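# Four arms lay a jointed cable runway on three supports

## Task

Place the jointed cable runway so it lies across all three supports, sitting between the lugs of each, with one of its ends resting on the tallest support. Then open the grippers and move the arms away; the runway must stay in that position without any robot holding it, or the goal is not met.

## Robot and tools

Robots: four identical i2rt Big YAM arms named arm1, arm2, arm3 and arm4. Each has six revolute joints, a two-finger gripper and a wrist camera. With joints 1 and 6 at zero and the hand held level and pointing ahead, the wrist camera rides above the hand looking toward the fingertips. The hand can reach roughly 1.0 m out from the joint 1 axis. Two fixed room cameras, cam_high and cam_low, also watch the scene.

Frame: every pose lives in one shared scene frame with its origin on the floor and +z upward. The hand point is halfway between the fingertips; the hand z axis runs along the fingers and the fingers close along its y axis. Foot poses are never printed. In practice you only command joints, so reason about positions from the images.

Tool execute_actions: argument "actions" is a list holding one action or none. The action is an object keyed by robot name; each robot entry holds "joints", an object mapping joint names to absolute target values (not offsets). Names and ranges: joint1_rad -2.879 to 2.879 (base yaw, positive counter-clockwise seen from above, 0 points the arm the way its foot faces); joint2_rad 0 to 3.141 (shoulder, 0 has the upper arm lying back roughly level, larger values lift it up and over to the front); joint3_rad 0 to 3.019 (elbow, 0 is fully folded, larger opens it); joint4_rad -1.692 to 1.57 (hand pitch, positive tilts fingers up); joint5_rad -1.57 to 1.57 (hand side swing, positive toward the arm's right); joint6_rad -2.094 to 2.094 (hand roll, positive clockwise seen from behind); gripper_m 0 to 0.093 metres of fingertip gap. Angles are radians. You may name any subset of joints and arms; all named motions begin together and finish independently. Omitted joints or arms may keep driving toward earlier targets. Optional "cameras" picks which images come back: a list of camera names (arm1_cam_wrist to arm4_cam_wrist, cam_high, cam_low, or "all"); null or omitted means all, [] means none. Any unknown key, unknown camera or out-of-range number rejects the whole call and nothing moves. One action runs at most 15 s. Example: {"arm1": {"joints": {"gripper_m": 0.05}}, "arm2": {"joints": {"joint1_rad": 0.3}}}.

Tool wait: "seconds" from 0 to 10; nothing new is commanded, the simulation runs on, and you get state and images as for an empty action.

Tool zoom_image: "camera" (one of the six names) and "region" [x0, y0, x1, y1] in pixels of that camera's latest full image, top-left is (0,0), at most 504 by 504. Gives a closer look.

Tool finished_scene: "scene" integer 1 or 2; ends that scene irreversibly after the last command is held, and reports success. Call it only once the runway rests correctly and every arm has released it and backed off.

Reading results: joint_positions lists current joint values; a joint counts as arrived within tolerance ±0.045, ±0.14, ±0.09, ±0.055, ±0.03, ±0.035 rad for joints 1 to 6 and ±0.003 m for the gripper. joint_status tells how each commanded motion ended. off_target: stopped short, possibly still pushing. contact_stop or time_out: target dropped and joint holds where it is, except that after time_out a joint may keep a target no farther than 0.375, 0.375, 0.113, 0.225, 0.075, 0.3 rad from its position and keep pushing, resuming if freed; on_its_own lists such joints, where "held at" is the held target, not the actual position. Send a joint its reported position to relieve pushing. "joint command not followed" with a cause line means a self/inter-arm collision check blocked that arm's joint targets (the gripper part still runs); those joints show not_followed and may be retried on each later action until valid targets are given. Empty calls never show this line. The "pictures" line orders the returned images. Joint torques are total drive outputs per arm joint, offset, scaled and noisy, so treat them as rough hints of load. A stop in one call cancels later motion calls in the same reply.

Hazards: arms do not halt on contact and can press hard. A hard squeeze between two arms fails the task and stops everything, and a hard collision may too; the clearance check can be late and ignores fingers, gripper housings and wrist cameras, and no state line reports arm-to-arm contact. Objects touching arms is fine. Joints move at different speeds, so the hand can sweep a wide path between postures; plan intermediate poses. Holding weight heats motors; MOTOR HOT appears from 85 °C and at 100 °C the arm goes limp and drops (OVER-TEMPERATURE FAULT, keys show limit_stop_at_motor_heat; resend targets after cooling). A held load sags slowly. Tiny target changes may not move a joint. Dropping, slamming, or pushing items off the work area or onto the floor fails or degrades the result. The world keeps running while you think, holding the last command. Shorter total robot motion is better. Between scenes, robots and cameras stay the same apart from small differences; finished_scene's result states the next task, and some motor heat persists.

Each tool is called after "Request:" as name(argument=value, ...), one argument or row to a line, values as JSON.

## Session

Request:
execute_actions(
  actions=[],
)

Scene clock: 0.00 s.
Joint torques (N m, as the arm reports them, + toward a larger angle): no reading
arm1.joint_positions: joint1_rad=+0.287 joint2_rad=+0.421 joint3_rad=+1.361 joint4_rad=-1.348 joint5_rad=+0.218 joint6_rad=-0.182 gripper_m=+0.094
arm1.joint_status: not commanded
arm1.hand: x=-0.9758 y=-0.1720 z=+1.5284 quat_wxyz=(-0.551, +0.198, -0.811, +0.030) (m; scene frame)
arm2.joint_positions: joint1_rad=+0.252 joint2_rad=+0.431 joint3_rad=+1.395 joint4_rad=-1.267 joint5_rad=+0.293 joint6_rad=+0.338 gripper_m=+0.094
arm2.joint_status: not commanded
arm2.hand: x=-0.2085 y=-0.5095 z=+1.5828 quat_wxyz=(-0.397, +0.443, -0.671, -0.444) (m; scene frame)
arm3.joint_positions: joint1_rad=+0.189 joint2_rad=+0.598 joint3_rad=+1.331 joint4_rad=-1.504 joint5_rad=-0.228 joint6_rad=-0.152 gripper_m=+0.094
arm3.joint_status: not commanded
arm3.hand: x=+0.2925 y=+0.1366 z=+1.5024 quat_wxyz=(-0.361, -0.439, -0.805, +0.168) (m; scene frame)
arm4.joint_positions: joint1_rad=+0.192 joint2_rad=+0.452 joint3_rad=+1.406 joint4_rad=-1.332 joint5_rad=+0.126 joint6_rad=-0.070 gripper_m=+0.094
arm4.joint_status: not commanded
arm4.hand: x=+0.9673 y=-0.1582 z=+1.6082 quat_wxyz=(+0.002, -0.819, -0.108, +0.563) (m; scene frame)
pictures: arm1_cam_wrist, arm2_cam_wrist, arm3_cam_wrist, arm4_cam_wrist, cam_high, cam_low
Images, in order (width x height): arm1_cam_wrist 616x616, arm2_cam_wrist 616x616, arm3_cam_wrist 616x616, arm4_cam_wrist 616x616, cam_high 504x504, cam_low 504x504.

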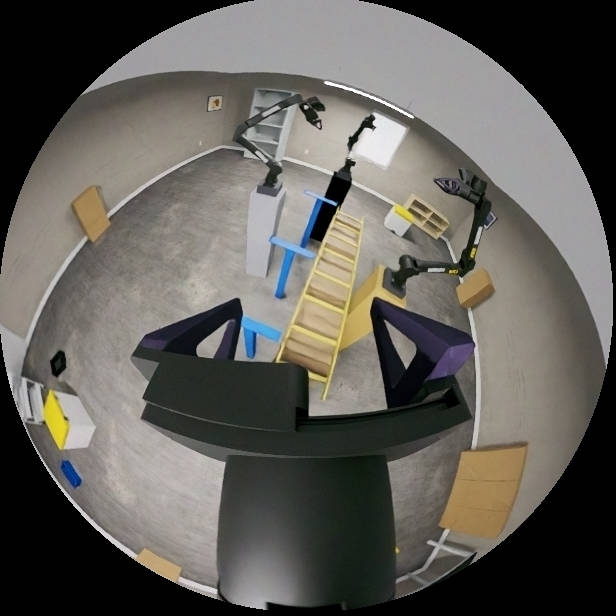

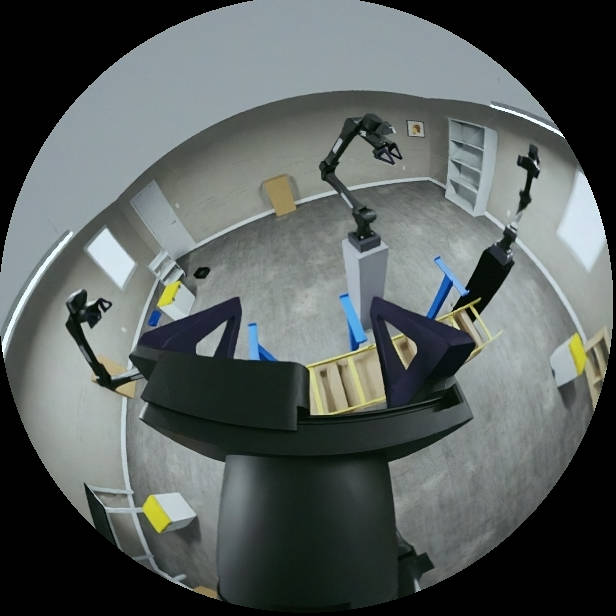

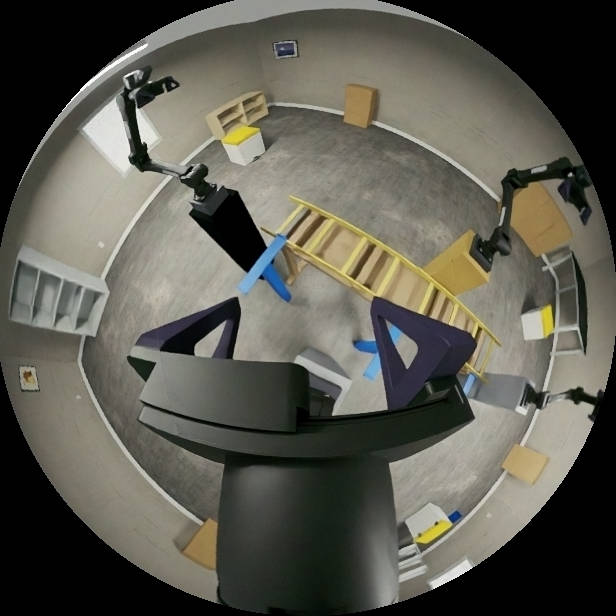

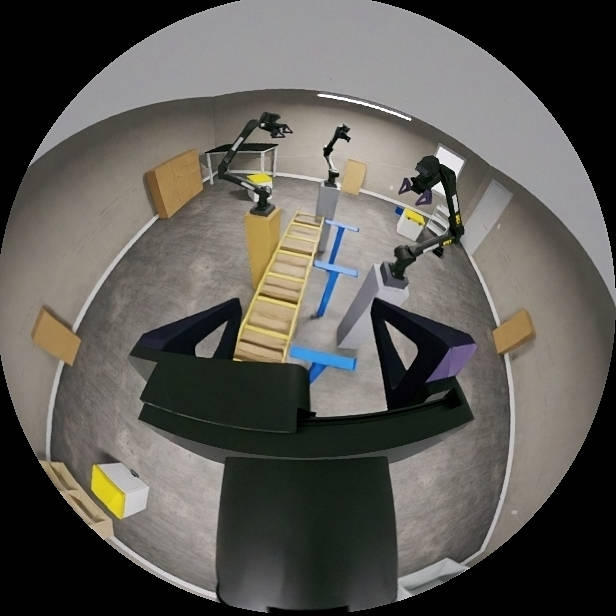

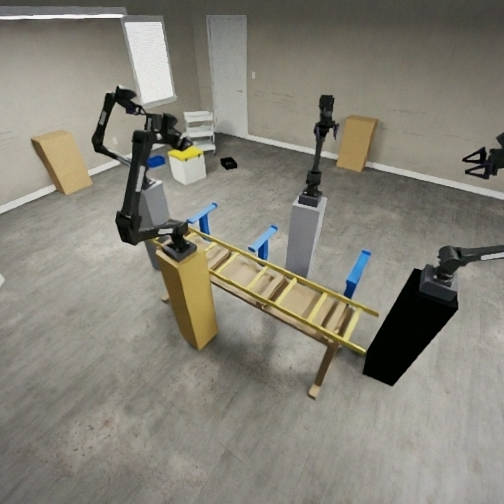

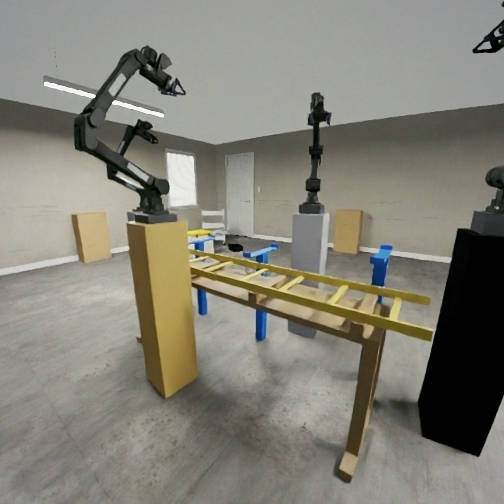

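Request:
zoom_image(
  camera="cam_high",
  region=[130, 170, 430, 400],
)

Request:
zoom_image(
  camera="cam_low",
  region=[170, 200, 450, 360],
)

Request:
execute_actions(
  actions=[
    {"arm1":{"joints":{"joint1_rad":0,"joint2_rad":1.0,"joint3_rad":1.0,"joint4_rad":-1.5,"joint5_rad":0,"joint6_rad":0}},"arm2":{"joints":{"joint1_rad":0,"joint2_rad":1.0,"joint3_rad":1.0,"joint4_rad":-1.5,"joint5_rad":0,"joint6_rad":0}},"arm3":{"joints":{"joint1_rad":0,"joint2_rad":0.8,"joint3_rad":1.0,"joint4_rad":-1.6,"joint5_rad":0,"joint6_rad":0}},"arm4":{"joints":{"joint1_rad":0,"joint2_rad":1.0,"joint3_rad":1.0,"joint4_rad":-1.5,"joint5_rad":0,"joint6_rad":0}}},
  ],
)

Region (130, 170, 430, 400) of cam_high's 504x504 image, scaled by 1.680, with more detail than that image has; it fills the top 386 rows of this view, and the rest is white.

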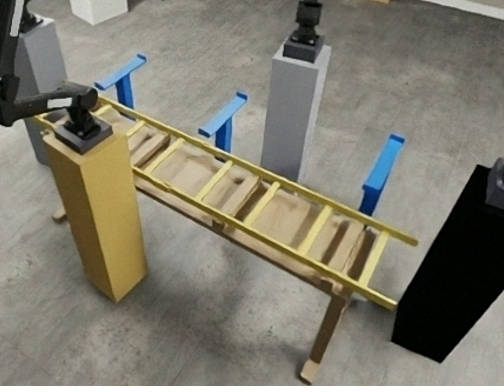

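Region (170, 200, 450, 360) of cam_low's 504x504 image, scaled by 1.800, with more detail than that image has; it fills the top 288 rows of this view, and the rest is white.

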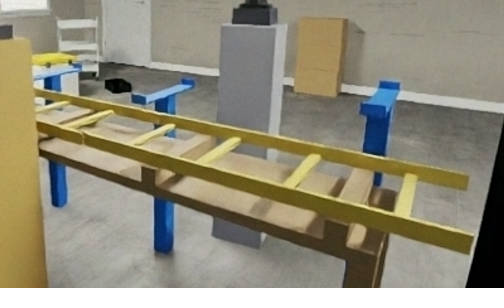

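Scene clock: 3.90 s.
Joint torques (N m, as the arm reports them, + toward a larger angle): arm1=[-1.83 -5.02 10.05 -0.01 -0.07  0.19] | arm2=[-1.99 -8.45  9.92 -0.05 -0.12 -0.09] | arm3=[ 1.42 -3.8   9.42 -0.02  0.25  0.12] | arm4=[-1.61 -3.61 10.79  0.21 -0.12  0.16]
arm1.joint_positions: joint1_rad=+0.009 joint2_rad=+1.006 joint3_rad=+0.994 joint4_rad=-1.488 joint5_rad=+0.003 joint6_rad=-0.013 gripper_m=+0.094
arm1.joint_status: all done
arm1.hand: x=-0.8567 y=-0.1657 z=+1.2055 quat_wxyz=(-0.034, +0.082, -0.996, +0.007) (m; scene frame)
arm2.joint_positions: joint1_rad=+0.008 joint2_rad=+1.005 joint3_rad=+0.984 joint4_rad=-1.482 joint5_rad=+0.004 joint6_rad=+0.008 gripper_m=+0.094
arm2.joint_status: all done
arm2.hand: x=-0.2131 y=-0.3954 z=+1.2225 quat_wxyz=(-0.021, +0.673, -0.739, -0.023) (m; scene frame)
arm3.joint_positions: joint1_rad=+0.001 joint2_rad=+0.804 joint3_rad=+0.993 joint4_rad=-1.587 joint5_rad=-0.004 joint6_rad=-0.009 gripper_m=+0.094
arm3.joint_status: all done
arm3.hand: x=+0.2213 y=+0.0955 z=+1.2950 quat_wxyz=(-0.064, -0.652, -0.754, +0.055) (m; scene frame)
arm4.joint_positions: joint1_rad=+0.004 joint2_rad=+0.997 joint3_rad=+0.991 joint4_rad=-1.489 joint5_rad=+0.002 joint6_rad=-0.014 gripper_m=+0.094
arm4.joint_status: all done
arm4.hand: x=+0.8525 y=-0.1539 z=+1.2684 quat_wxyz=(+0.006, -0.998, -0.047, +0.039) (m; scene frame)
pictures: arm1_cam_wrist, arm2_cam_wrist, arm3_cam_wrist, arm4_cam_wrist, cam_high, cam_low
Images, in order (width x height): arm1_cam_wrist 616x616, arm2_cam_wrist 616x616, arm3_cam_wrist 616x616, arm4_cam_wrist 616x616, cam_high 504x504, cam_low 504x504.

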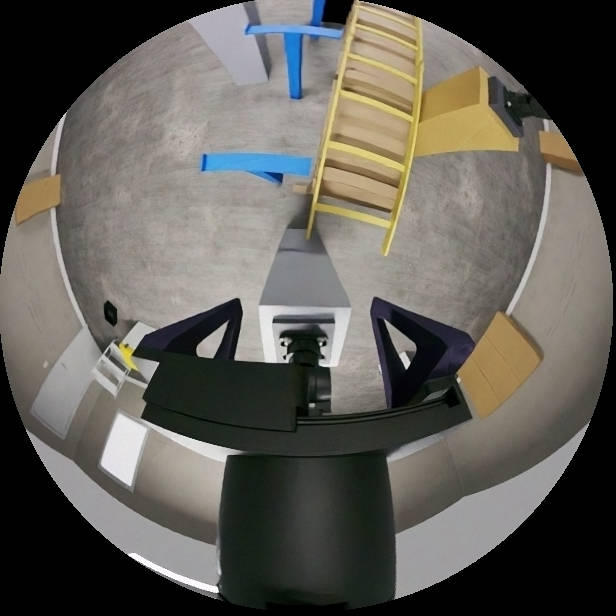

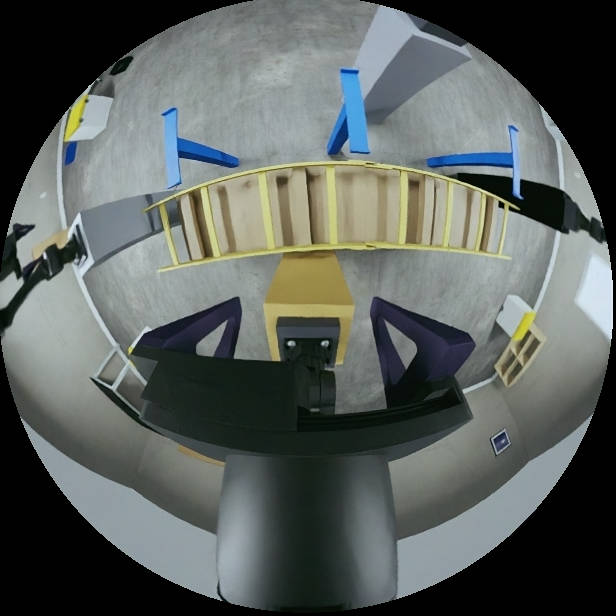

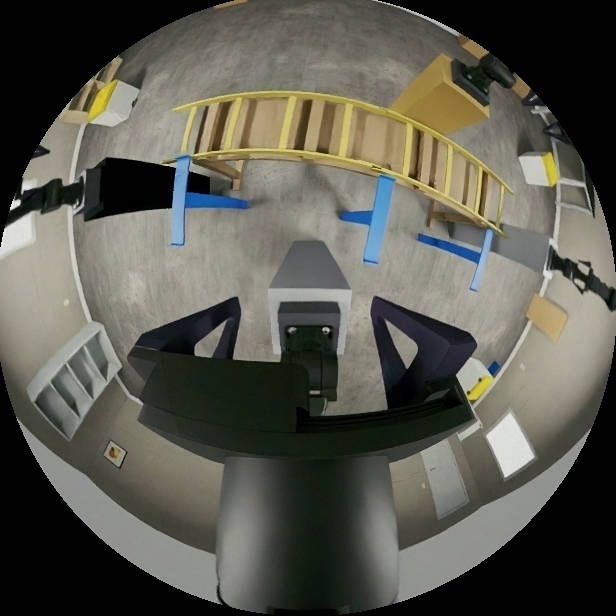

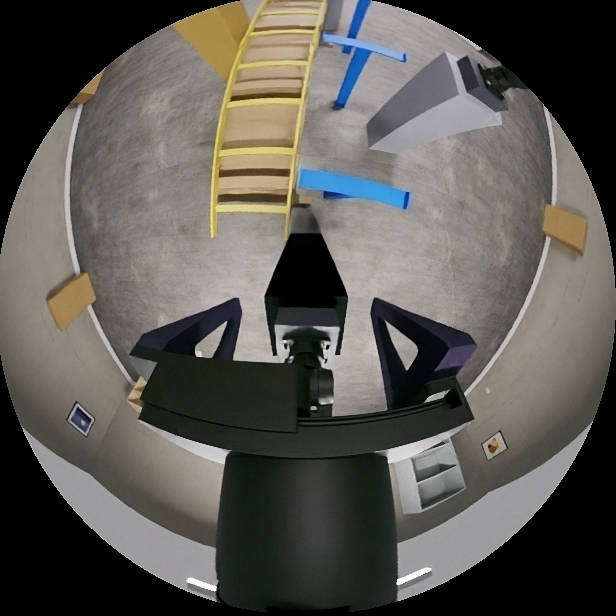

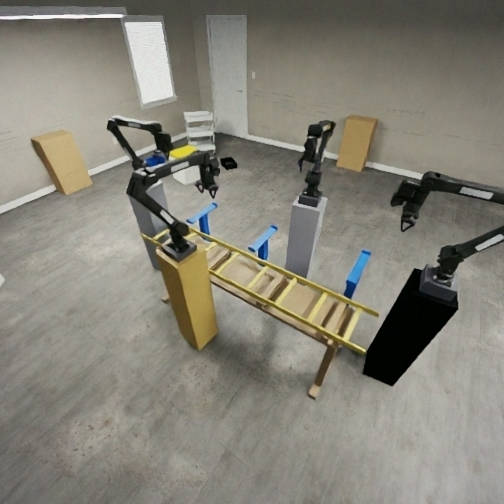

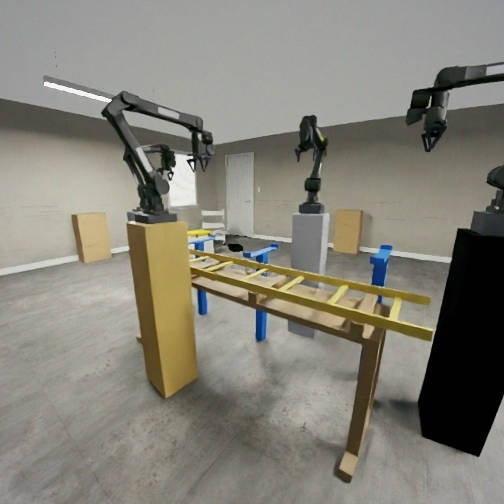

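Request:
execute_actions(
  actions=[
    {"arm1":{"joints":{"joint4_rad":-0.5}},"arm2":{"joints":{"joint3_rad":1.6}},"arm3":{"joints":{"joint1_rad":0.6}},"arm4":{"joints":{"joint2_rad":1.5}}},
  ],
  cameras=[],
)

Request:
execute_actions(
  actions=[
    {"arm1":{"joints":{"joint1_rad":-0.6}},"arm2":{"joints":{"joint1_rad":0.5}},"arm3":{"joints":{"joint2_rad":1.3,"joint3_rad":1.3}},"arm4":{"joints":{"joint1_rad":0.5}}},
  ],
  cameras=["cam_high"],
)

Scene clock: 7.80 s.
Joint torques (N m, as the arm reports them, + toward a larger angle): arm1=[-0.8  -7.5  11.33  3.   -0.07  0.18] | arm2=[-1.48 -5.88 10.66  1.   -0.08 -0.08] | arm3=[ 1.67 -4.    9.28  0.01  0.18  0.1 ] | arm4=[ -1.69 -10.46   8.65  -0.82  -0.13   0.16]
arm1.joint_positions: joint1_rad=+0.009 joint2_rad=+1.006 joint3_rad=+0.994 joint4_rad=-0.519 joint5_rad=+0.003 joint6_rad=-0.012 gripper_m=+0.094
arm1.joint_status: all done
arm1.hand: x=-0.6641 y=-0.1345 z=+1.3253 quat_wxyz=(-0.494, +0.074, -0.866, -0.026) (m; scene frame)
arm2.joint_positions: joint1_rad=+0.008 joint2_rad=+0.990 joint3_rad=+1.573 joint4_rad=-1.487 joint5_rad=+0.004 joint6_rad=+0.008 gripper_m=+0.094
arm2.joint_status: all done
arm2.hand: x=-0.2047 y=-0.3269 z=+1.4902 quat_wxyz=(-0.237, +0.635, -0.701, -0.222) (m; scene frame)
arm3.joint_positions: joint1_rad=+0.597 joint2_rad=+0.804 joint3_rad=+0.993 joint4_rad=-1.587 joint5_rad=-0.002 joint6_rad=-0.008 gripper_m=+0.094
arm3.joint_status: all done
arm3.hand: x=+0.3413 y=+0.1510 z=+1.2949 quat_wxyz=(-0.077, -0.402, -0.912, +0.033) (m; scene frame)
arm4.joint_positions: joint1_rad=+0.004 joint2_rad=+1.508 joint3_rad=+0.991 joint4_rad=-1.490 joint5_rad=+0.002 joint6_rad=-0.014 gripper_m=+0.094
arm4.joint_status: all done
arm4.hand: x=+0.8319 y=-0.1537 z=+1.1316 quat_wxyz=(+0.014, -0.976, -0.044, -0.215) (m; scene frame)
pictures: none
No camera images: the call's "cameras" was empty. Leave "cameras" out to get every camera's image.

Scene clock: 9.03 s.
Joint torques (N m, as the arm reports them, + toward a larger angle): arm1=[-0.57 -6.43 11.38  2.92  0.02  0.17] | arm2=[ 0.44 -5.31 10.6   0.99 -0.04 -0.07] | arm3=[  1.66 -13.03  11.23  -0.2    0.17   0.1 ] | arm4=[ -1.65 -10.52   8.59  -0.84  -0.05   0.15]
arm1.joint_positions: joint1_rad=-0.595 joint2_rad=+1.006 joint3_rad=+0.994 joint4_rad=-0.519 joint5_rad=+0.001 joint6_rad=-0.011 gripper_m=+0.094
arm1.joint_status: all done
arm1.hand: x=-0.7068 y=-0.4107 z=+1.3300 quat_wxyz=(-0.484, -0.186, -0.846, +0.122) (m; scene frame)
arm2.joint_positions: joint1_rad=+0.494 joint2_rad=+0.991 joint3_rad=+1.573 joint4_rad=-1.487 joint5_rad=+0.002 joint6_rad=+0.007 gripper_m=+0.094
arm2.joint_status: all done
arm2.hand: x=-0.3676 y=-0.3522 z=+1.4918 quat_wxyz=(-0.176, +0.785, -0.527, -0.275) (m; scene frame)
arm3.joint_positions: joint1_rad=+0.597 joint2_rad=+1.306 joint3_rad=+1.265 joint4_rad=-1.592 joint5_rad=-0.002 joint6_rad=-0.008 gripper_m=+0.094
arm3.joint_status: all done
arm3.hand: x=+0.4276 y=+0.0549 z=+1.2671 quat_wxyz=(+0.030, -0.404, -0.914, -0.015) (m; scene frame)
arm4.joint_positions: joint1_rad=+0.504 joint2_rad=+1.508 joint3_rad=+0.991 joint4_rad=-1.490 joint5_rad=+0.000 joint6_rad=-0.012 gripper_m=+0.094
arm4.joint_status: all done
arm4.hand: x=+0.8788 y=-0.2920 z=+1.1297 quat_wxyz=(+0.067, -0.934, -0.283, -0.208) (m; scene frame)
pictures: cam_high
Images, in order (width x height): cam_high 504x504.

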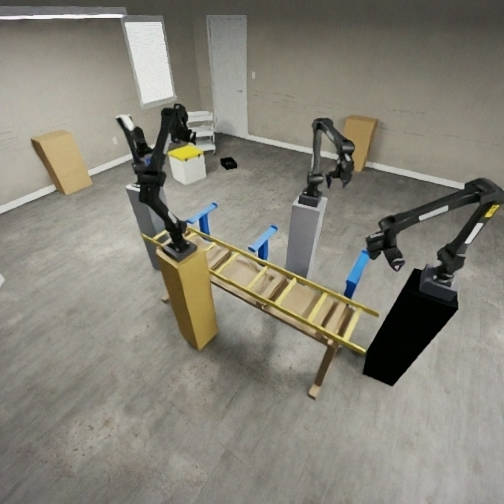

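Request:
execute_actions(
  actions=[
    {"arm1":{"joints":{"joint1_rad":-0.436,"joint2_rad":1.565,"joint3_rad":0.918,"joint4_rad":-0.924,"joint6_rad":-1.86}},"arm2":{"joints":{"joint1_rad":-0.261,"joint2_rad":1.45,"joint3_rad":0.716,"joint4_rad":-0.837,"joint6_rad":-0.358}},"arm3":{"joints":{"joint1_rad":-0.204,"joint2_rad":2.067,"joint3_rad":1.518,"joint4_rad":-1.022,"joint6_rad":-0.07}},"arm4":{"joints":{"joint1_rad":0.393,"joint2_rad":1.742,"joint3_rad":0.944,"joint4_rad":-0.773,"joint6_rad":-1.105}}},
  ],
)

Scene clock: 21.47 s.
Joint torques (N m, as the arm reports them, + toward a larger angle): arm1=[ -0.74 -10.81   7.67  -0.23  -0.03  -0.18] | arm2=[ -1.19 -12.17   6.2    1.18  -0.05  -0.1 ] | arm3=[  0.82 -25.72   7.89   0.75   0.1   -0.05] | arm4=[ -1.12 -13.47   6.85   0.93  -0.12  -0.15]
arm1.joint_positions: joint1_rad=-0.433 joint2_rad=+1.556 joint3_rad=+0.919 joint4_rad=-0.913 joint5_rad=+0.001 joint6_rad=-1.847 gripper_m=+0.094
arm1.joint_status: all done
arm1.hand: x=-0.7507 y=-0.3236 z=+1.0079 quat_wxyz=(+0.002, +0.702, -0.712, +0.014) (m; scene frame)
arm2.joint_positions: joint1_rad=-0.258 joint2_rad=+1.452 joint3_rad=+0.717 joint4_rad=-0.855 joint5_rad=+0.001 joint6_rad=-0.350 gripper_m=+0.094
arm2.joint_status: all done
arm2.hand: x=-0.1279 y=-0.3666 z=+1.0010 quat_wxyz=(+0.013, +0.706, -0.708, +0.003) (m; scene frame)
arm3.joint_positions: joint1_rad=-0.197 joint2_rad=+2.078 joint3_rad=+1.506 joint4_rad=-1.035 joint5_rad=+0.001 joint6_rad=-0.061 gripper_m=+0.094
arm3.joint_status: all done
arm3.hand: x=+0.1531 y=-0.2562 z=+0.9900 quat_wxyz=(+0.015, -0.708, -0.706, -0.014) (m; scene frame)
arm4.joint_positions: joint1_rad=+0.386 joint2_rad=+1.747 joint3_rad=+0.946 joint4_rad=-0.786 joint5_rad=+0.000 joint6_rad=-1.092 gripper_m=+0.094
arm4.joint_status: all done
arm4.hand: x=+0.7516 y=-0.3149 z=+0.9995 quat_wxyz=(+0.003, -0.713, -0.701, -0.011) (m; scene frame)
pictures: arm1_cam_wrist, arm2_cam_wrist, arm3_cam_wrist, arm4_cam_wrist, cam_high, cam_low
Images, in order (width x height): arm1_cam_wrist 616x616, arm2_cam_wrist 616x616, arm3_cam_wrist 616x616, arm4_cam_wrist 616x616, cam_high 504x504, cam_low 504x504.

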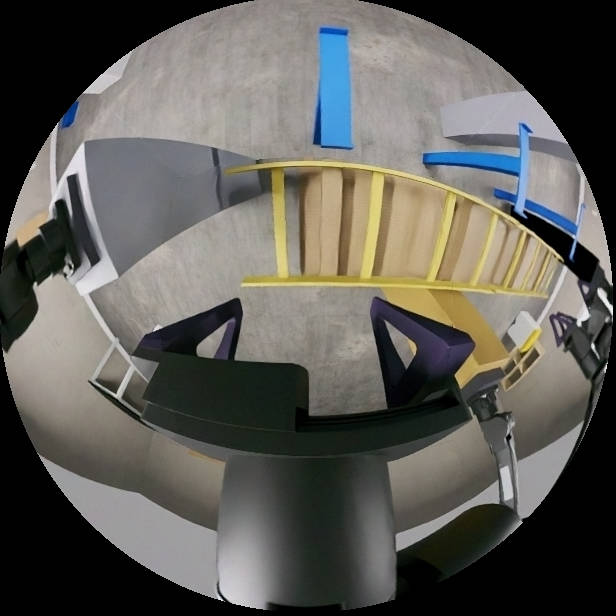

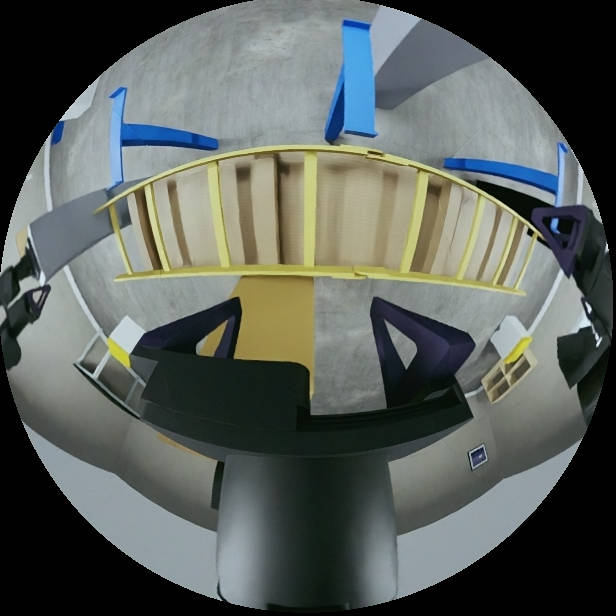

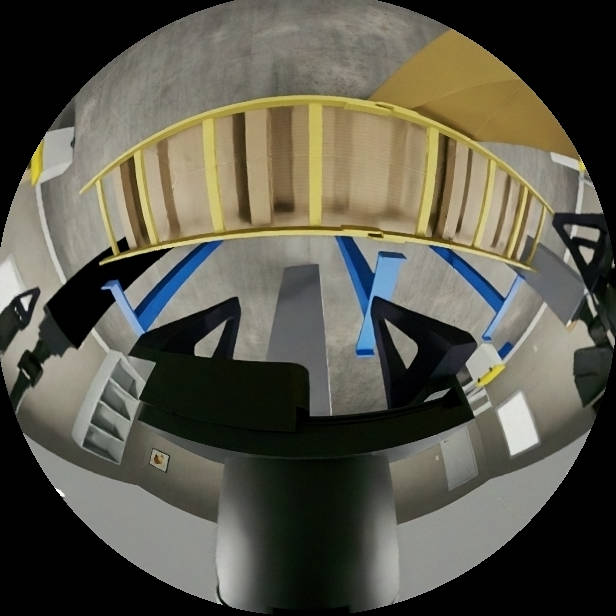

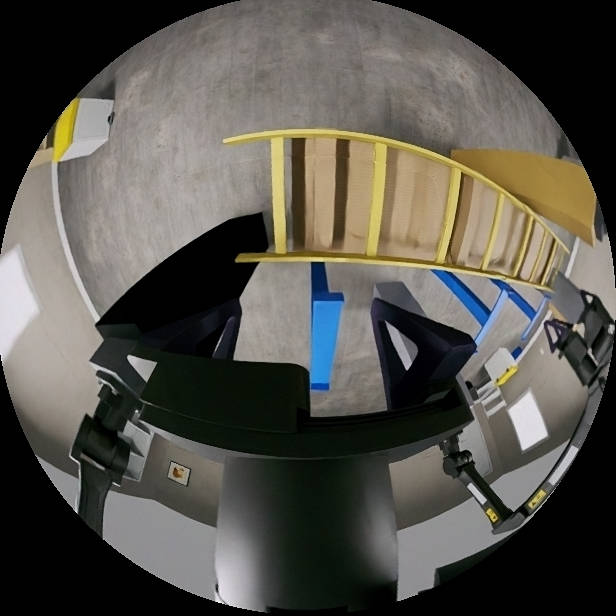

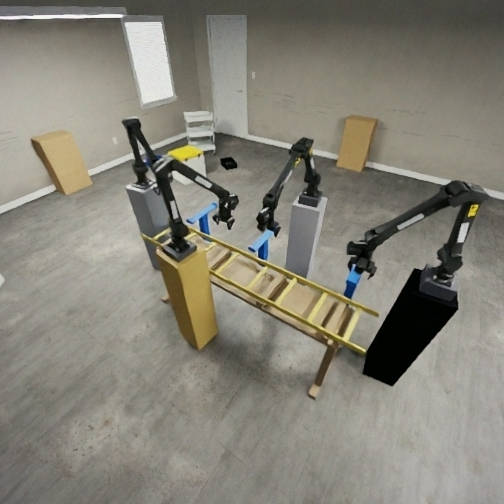

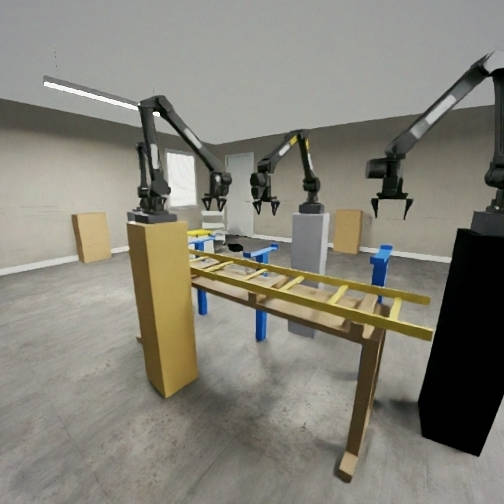

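Request:
execute_actions(
  actions=[
    {"arm1":{"joints":{"joint1_rad":-0.587,"joint2_rad":1.934,"joint3_rad":0.698,"joint4_rad":-0.335,"joint6_rad":-2.02}},"arm2":{"joints":{"joint1_rad":-0.318,"joint2_rad":1.963,"joint3_rad":0.572,"joint4_rad":-0.17,"joint6_rad":-0.415}},"arm3":{"joints":{"joint1_rad":-0.232,"joint2_rad":2.43,"joint3_rad":1.65,"joint4_rad":-0.77,"joint6_rad":-0.1}},"arm4":{"joints":{"joint1_rad":0.567,"joint2_rad":2.151,"joint3_rad":0.814,"joint4_rad":-0.225,"joint6_rad":-0.931}}},
  ],
)

Scene clock: 27.10 s.
Joint torques (N m, as the arm reports them, + toward a larger angle): arm1=[  0.52 -12.64   3.73   0.77  -0.05  -0.14] | arm2=[ -1.06 -13.33   1.75   0.92  -0.04  -0.1 ] | arm3=[  1.67 -28.49   6.96   0.8    0.09  -0.06] | arm4=[ -1.9  -14.16   2.61   0.91  -0.12   0.16]
arm1.joint_positions: joint1_rad=-0.595 joint2_rad=+1.932 joint3_rad=+0.689 joint4_rad=-0.347 joint5_rad=+0.000 joint6_rad=-2.007 gripper_m=+0.094
arm1.joint_status: all done
arm1.hand: x=-0.8269 y=-0.3608 z=+0.8248 quat_wxyz=(+0.010, +0.701, -0.713, -0.004) (m; scene frame)
arm2.joint_positions: joint1_rad=-0.314 joint2_rad=+1.951 joint3_rad=+0.570 joint4_rad=-0.188 joint5_rad=+0.001 joint6_rad=-0.407 gripper_m=+0.094
arm2.joint_status: all done
arm2.hand: x=-0.1230 y=-0.3976 z=+0.8242 quat_wxyz=(+0.004, +0.707, -0.707, -0.002) (m; scene frame)
arm3.joint_positions: joint1_rad=-0.233 joint2_rad=+2.441 joint3_rad=+1.635 joint4_rad=-0.783 joint5_rad=+0.001 joint6_rad=-0.091 gripper_m=+0.094
arm3.joint_status: all done
arm3.hand: x=+0.1281 y=-0.2910 z=+0.8149 quat_wxyz=(+0.009, -0.710, -0.704, -0.007) (m; scene frame)
arm4.joint_positions: joint1_rad=+0.573 joint2_rad=+2.156 joint3_rad=+0.812 joint4_rad=-0.238 joint5_rad=+0.000 joint6_rad=-0.945 gripper_m=+0.094
arm4.joint_status: all done
arm4.hand: x=+0.8285 y=-0.3508 z=+0.8181 quat_wxyz=(+0.004, -0.699, -0.715, -0.009) (m; scene frame)
pictures: arm1_cam_wrist, arm2_cam_wrist, arm3_cam_wrist, arm4_cam_wrist, cam_high, cam_low
Images, in order (width x height): arm1_cam_wrist 616x616, arm2_cam_wrist 616x616, arm3_cam_wrist 616x616, arm4_cam_wrist 616x616, cam_high 504x504, cam_low 504x504.

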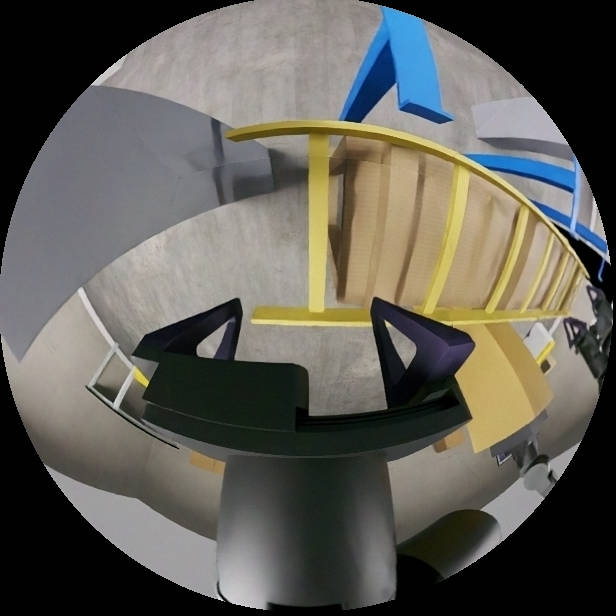

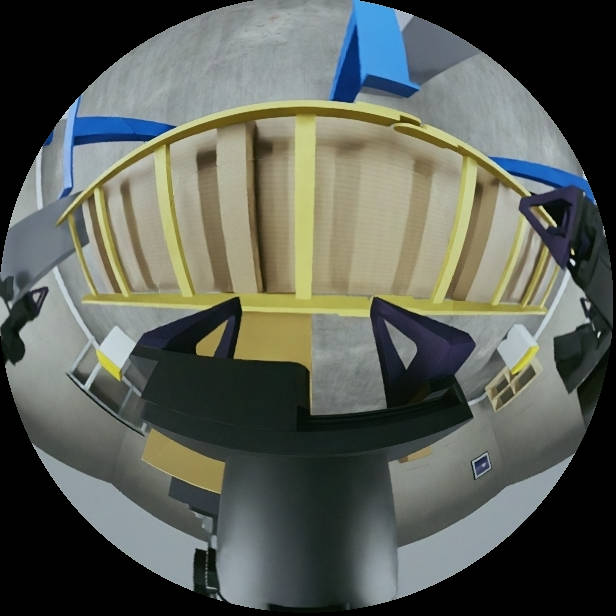

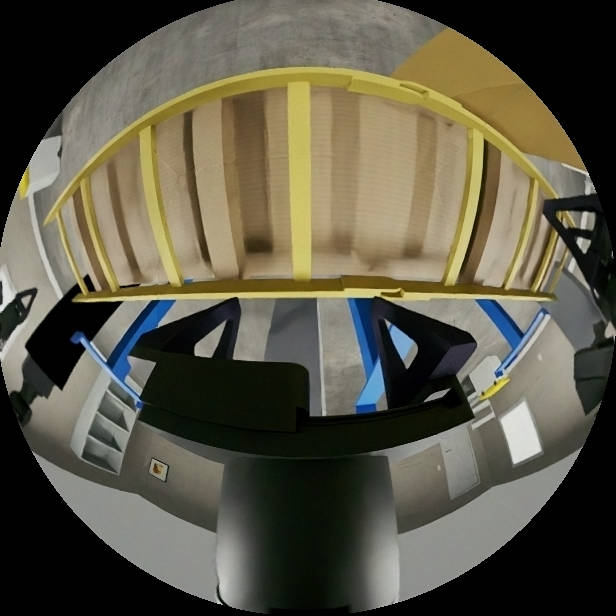

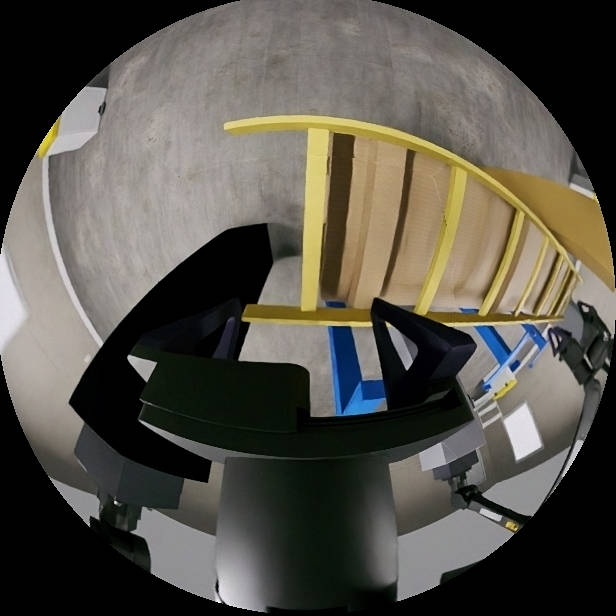

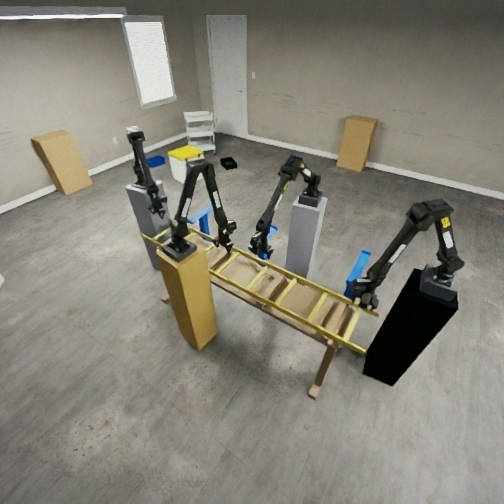

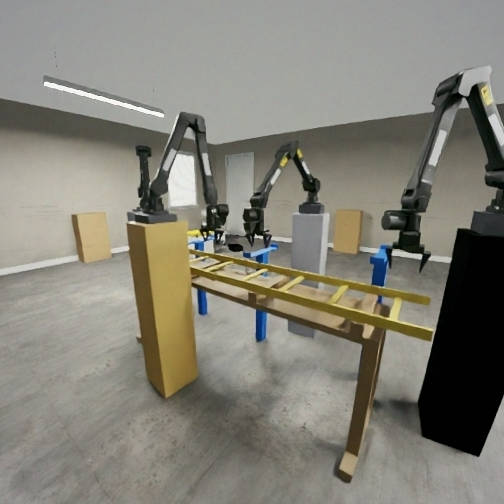

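Request:
execute_actions(
  actions=[
    {"arm1":{"joints":{"joint1_rad":-0.575,"joint2_rad":2.309,"joint3_rad":0.825,"joint4_rad":-0.07}},"arm2":{"joints":{"joint1_rad":-0.305,"joint2_rad":2.377,"joint3_rad":0.695,"joint4_rad":0.13}},"arm3":{"joints":{"joint1_rad":-0.215,"joint2_rad":2.655,"joint3_rad":1.775,"joint4_rad":-0.66}},"arm4":{"joints":{"joint1_rad":0.56,"joint2_rad":2.478,"joint3_rad":0.968,"joint4_rad":-0.042,"joint6_rad":-0.98}}},
  ],
)

Scene clock: 30.13 s.
Joint torques (N m, as the arm reports them, + toward a larger angle): arm1=[  0.53 -13.14   1.36   0.92  -0.08  -0.11] | arm2=[ -0.87 -14.79  -1.12   0.71  -0.04  -0.13] | arm3=[  1.67 -28.52   5.61   0.52   0.1   -0.06] | arm4=[ -2.07 -15.49   1.24   0.71  -0.1   -0.14]
arm1.joint_positions: joint1_rad=-0.589 joint2_rad=+2.300 joint3_rad=+0.823 joint4_rad=-0.082 joint5_rad=+0.000 joint6_rad=-2.008 gripper_m=+0.094
arm1.joint_status: all done
arm1.hand: x=-0.8030 y=-0.3718 z=+0.7130 quat_wxyz=(+0.005, +0.704, -0.710, +0.011) (m; scene frame)
arm2.joint_positions: joint1_rad=-0.314 joint2_rad=+2.379 joint3_rad=+0.692 joint4_rad=+0.113 joint5_rad=+0.001 joint6_rad=-0.407 gripper_m=+0.094
arm2.joint_status: all done
arm2.hand: x=-0.1244 y=-0.3989 z=+0.7061 quat_wxyz=(+0.007, +0.707, -0.707, -0.001) (m; scene frame)
arm3.joint_positions: joint1_rad=-0.219 joint2_rad=+2.651 joint3_rad=+1.768 joint4_rad=-0.667 joint5_rad=+0.001 joint6_rad=-0.091 gripper_m=+0.094
arm3.joint_status: all done
arm3.hand: x=+0.1347 y=-0.3120 z=+0.7216 quat_wxyz=(-0.004, -0.705, -0.709, +0.008) (m; scene frame)
arm4.joint_positions: joint1_rad=+0.567 joint2_rad=+2.485 joint3_rad=+0.964 joint4_rad=-0.048 joint5_rad=+0.000 joint6_rad=-0.966 gripper_m=+0.094
arm4.joint_status: all done
arm4.hand: x=+0.8174 y=-0.3550 z=+0.7081 quat_wxyz=(+0.005, -0.693, -0.720, -0.003) (m; scene frame)
pictures: arm1_cam_wrist, arm2_cam_wrist, arm3_cam_wrist, arm4_cam_wrist, cam_high, cam_low
Images, in order (width x height): arm1_cam_wrist 616x616, arm2_cam_wrist 616x616, arm3_cam_wrist 616x616, arm4_cam_wrist 616x616, cam_high 504x504, cam_low 504x504.

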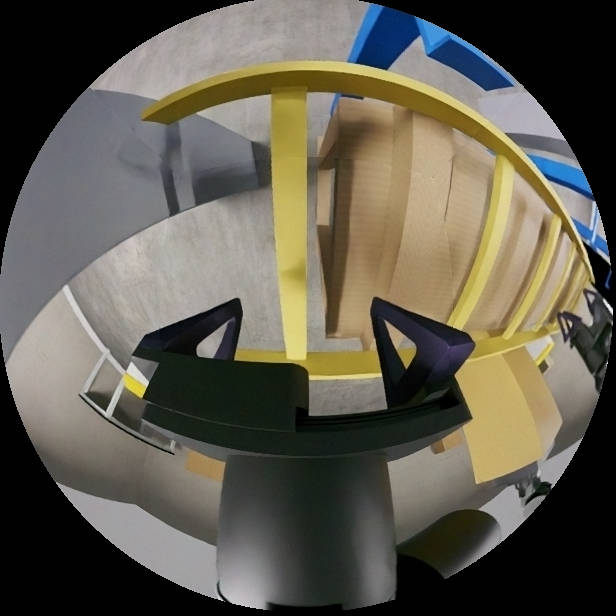

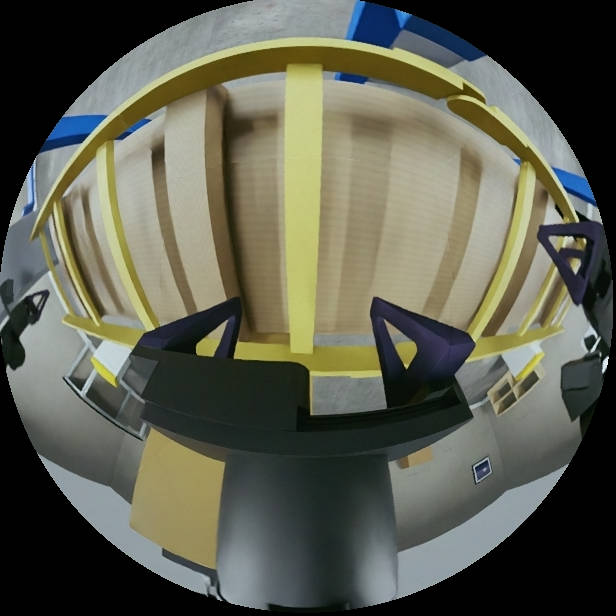

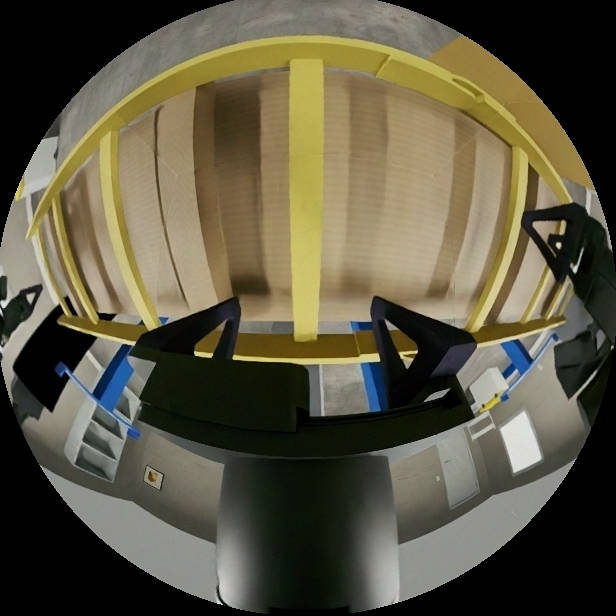

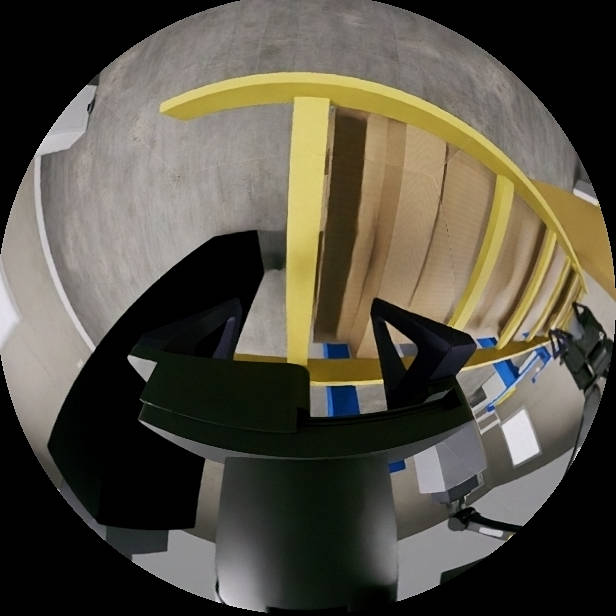

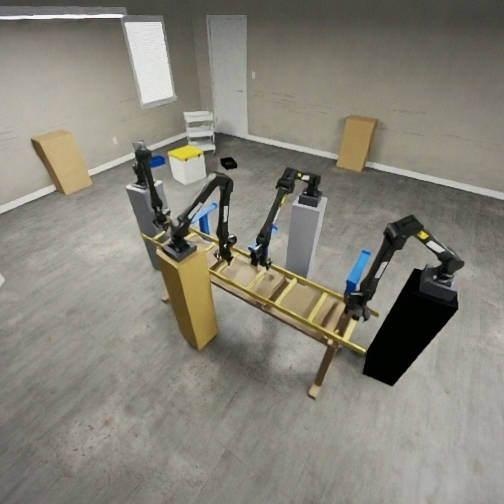

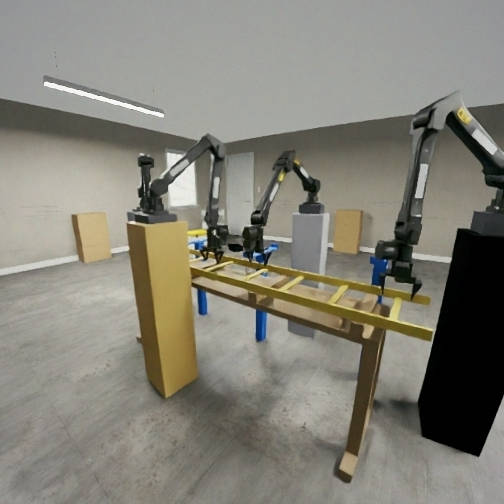

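Request:
execute_actions(
  actions=[
    {"arm1":{"joints":{"joint2_rad":2.51,"joint3_rad":0.894,"joint4_rad":0.05,"gripper_m":0.075}},"arm2":{"joints":{"joint1_rad":-0.29,"joint2_rad":2.584,"joint3_rad":0.803,"joint4_rad":0.23,"gripper_m":0.075}},"arm3":{"joints":{"joint2_rad":2.825,"joint3_rad":1.872,"joint4_rad":-0.605,"gripper_m":0.075}},"arm4":{"joints":{"joint2_rad":2.672,"joint3_rad":1.075,"joint4_rad":0.04,"joint6_rad":-0.91,"gripper_m":0.075}}},
  ],
)

Scene clock: 33.07 s.
Joint torques (N m, as the arm reports them, + toward a larger angle): arm1=[ 0.82 -8.89  0.11  0.76 -0.12 -0.03] | arm2=[ -0.41 -15.1   -1.9    0.62  -0.08  -0.13] | arm3=[  1.72 -27.42   5.47   0.6    0.09  -0.05] | arm4=[ -1.63 -11.62   0.23   0.62   0.01   0.15]
arm1.joint_positions: joint1_rad=-0.586 joint2_rad=+2.427 joint3_rad=+0.904 joint4_rad=+0.044 joint5_rad=+0.003 joint6_rad=-2.011 gripper_m=+0.075
arm1.joint_status: all done
arm1.hand: x=-0.7757 y=-0.3847 z=+0.6727 quat_wxyz=(-0.008, +0.705, -0.707, +0.049) (m; scene frame)
arm2.joint_positions: joint1_rad=-0.299 joint2_rad=+2.582 joint3_rad=+0.802 joint4_rad=+0.220 joint5_rad=+0.001 joint6_rad=-0.407 gripper_m=+0.075
arm2.joint_status: all done
arm2.hand: x=-0.1271 y=-0.3930 z=+0.6428 quat_wxyz=(+0.000, +0.712, -0.702, -0.003) (m; scene frame)
arm3.joint_positions: joint1_rad=-0.219 joint2_rad=+2.815 joint3_rad=+1.861 joint4_rad=-0.612 joint5_rad=+0.001 joint6_rad=-0.091 gripper_m=+0.075
arm3.joint_status: all done
arm3.hand: x=+0.1354 y=-0.3007 z=+0.6440 quat_wxyz=(+0.001, -0.705, -0.709, +0.002) (m; scene frame)
arm4.joint_positions: joint1_rad=+0.563 joint2_rad=+2.610 joint3_rad=+1.084 joint4_rad=+0.039 joint5_rad=-0.003 joint6_rad=-0.922 gripper_m=+0.075
arm4.joint_status: all done
arm4.hand: x=+0.7867 y=-0.3760 z=+0.6645 quat_wxyz=(+0.010, -0.710, -0.703, +0.038) (m; scene frame)
pictures: arm1_cam_wrist, arm2_cam_wrist, arm3_cam_wrist, arm4_cam_wrist, cam_high, cam_low
Images, in order (width x height): arm1_cam_wrist 616x616, arm2_cam_wrist 616x616, arm3_cam_wrist 616x616, arm4_cam_wrist 616x616, cam_high 504x504, cam_low 504x504.

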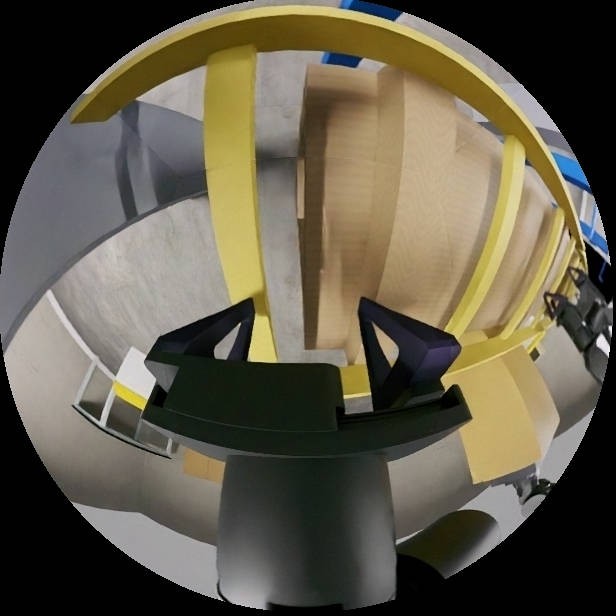

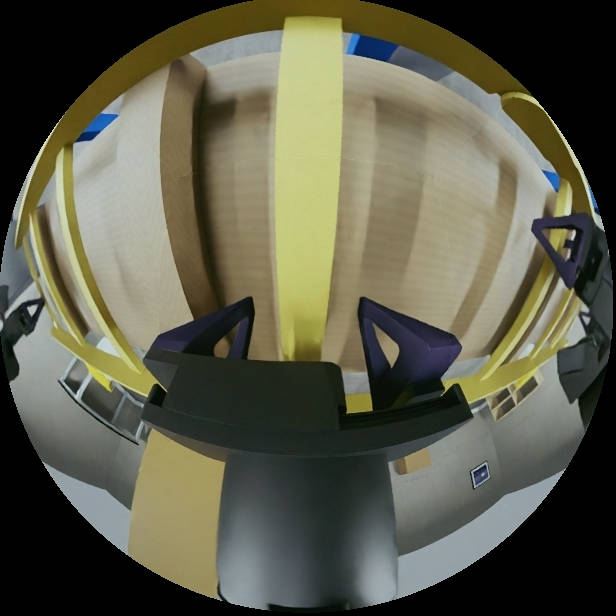

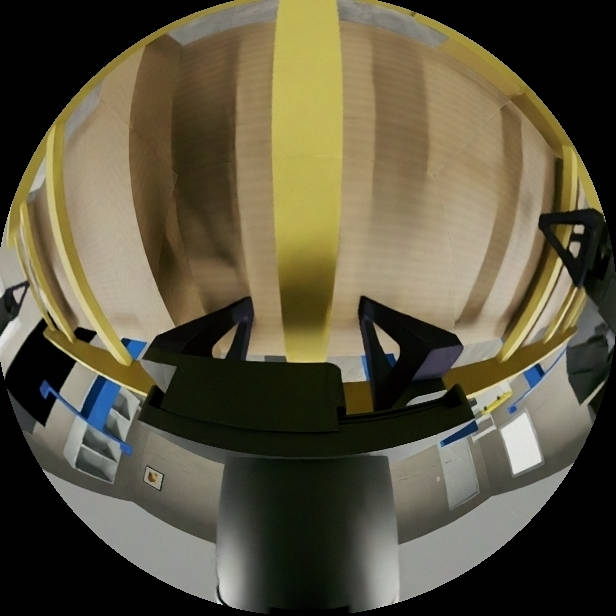

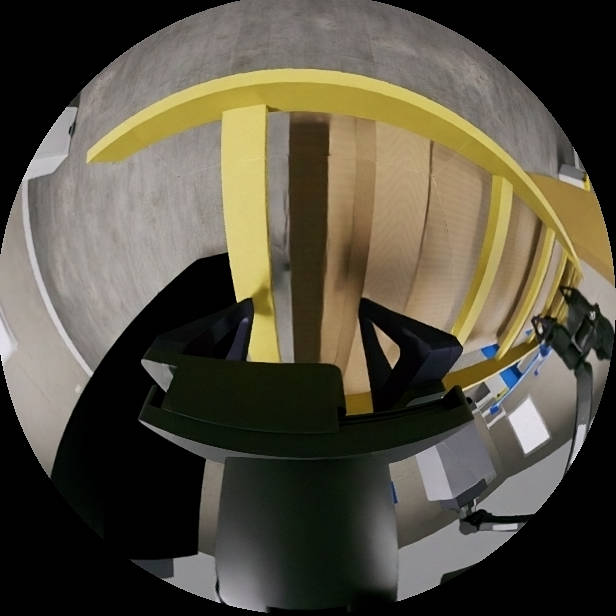

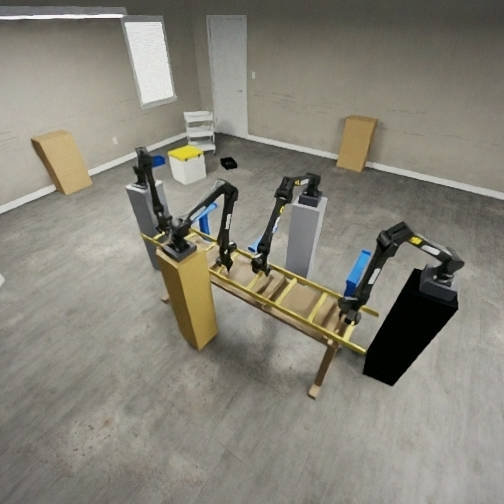

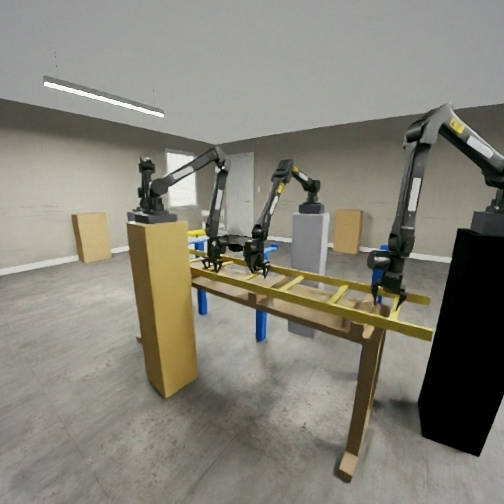

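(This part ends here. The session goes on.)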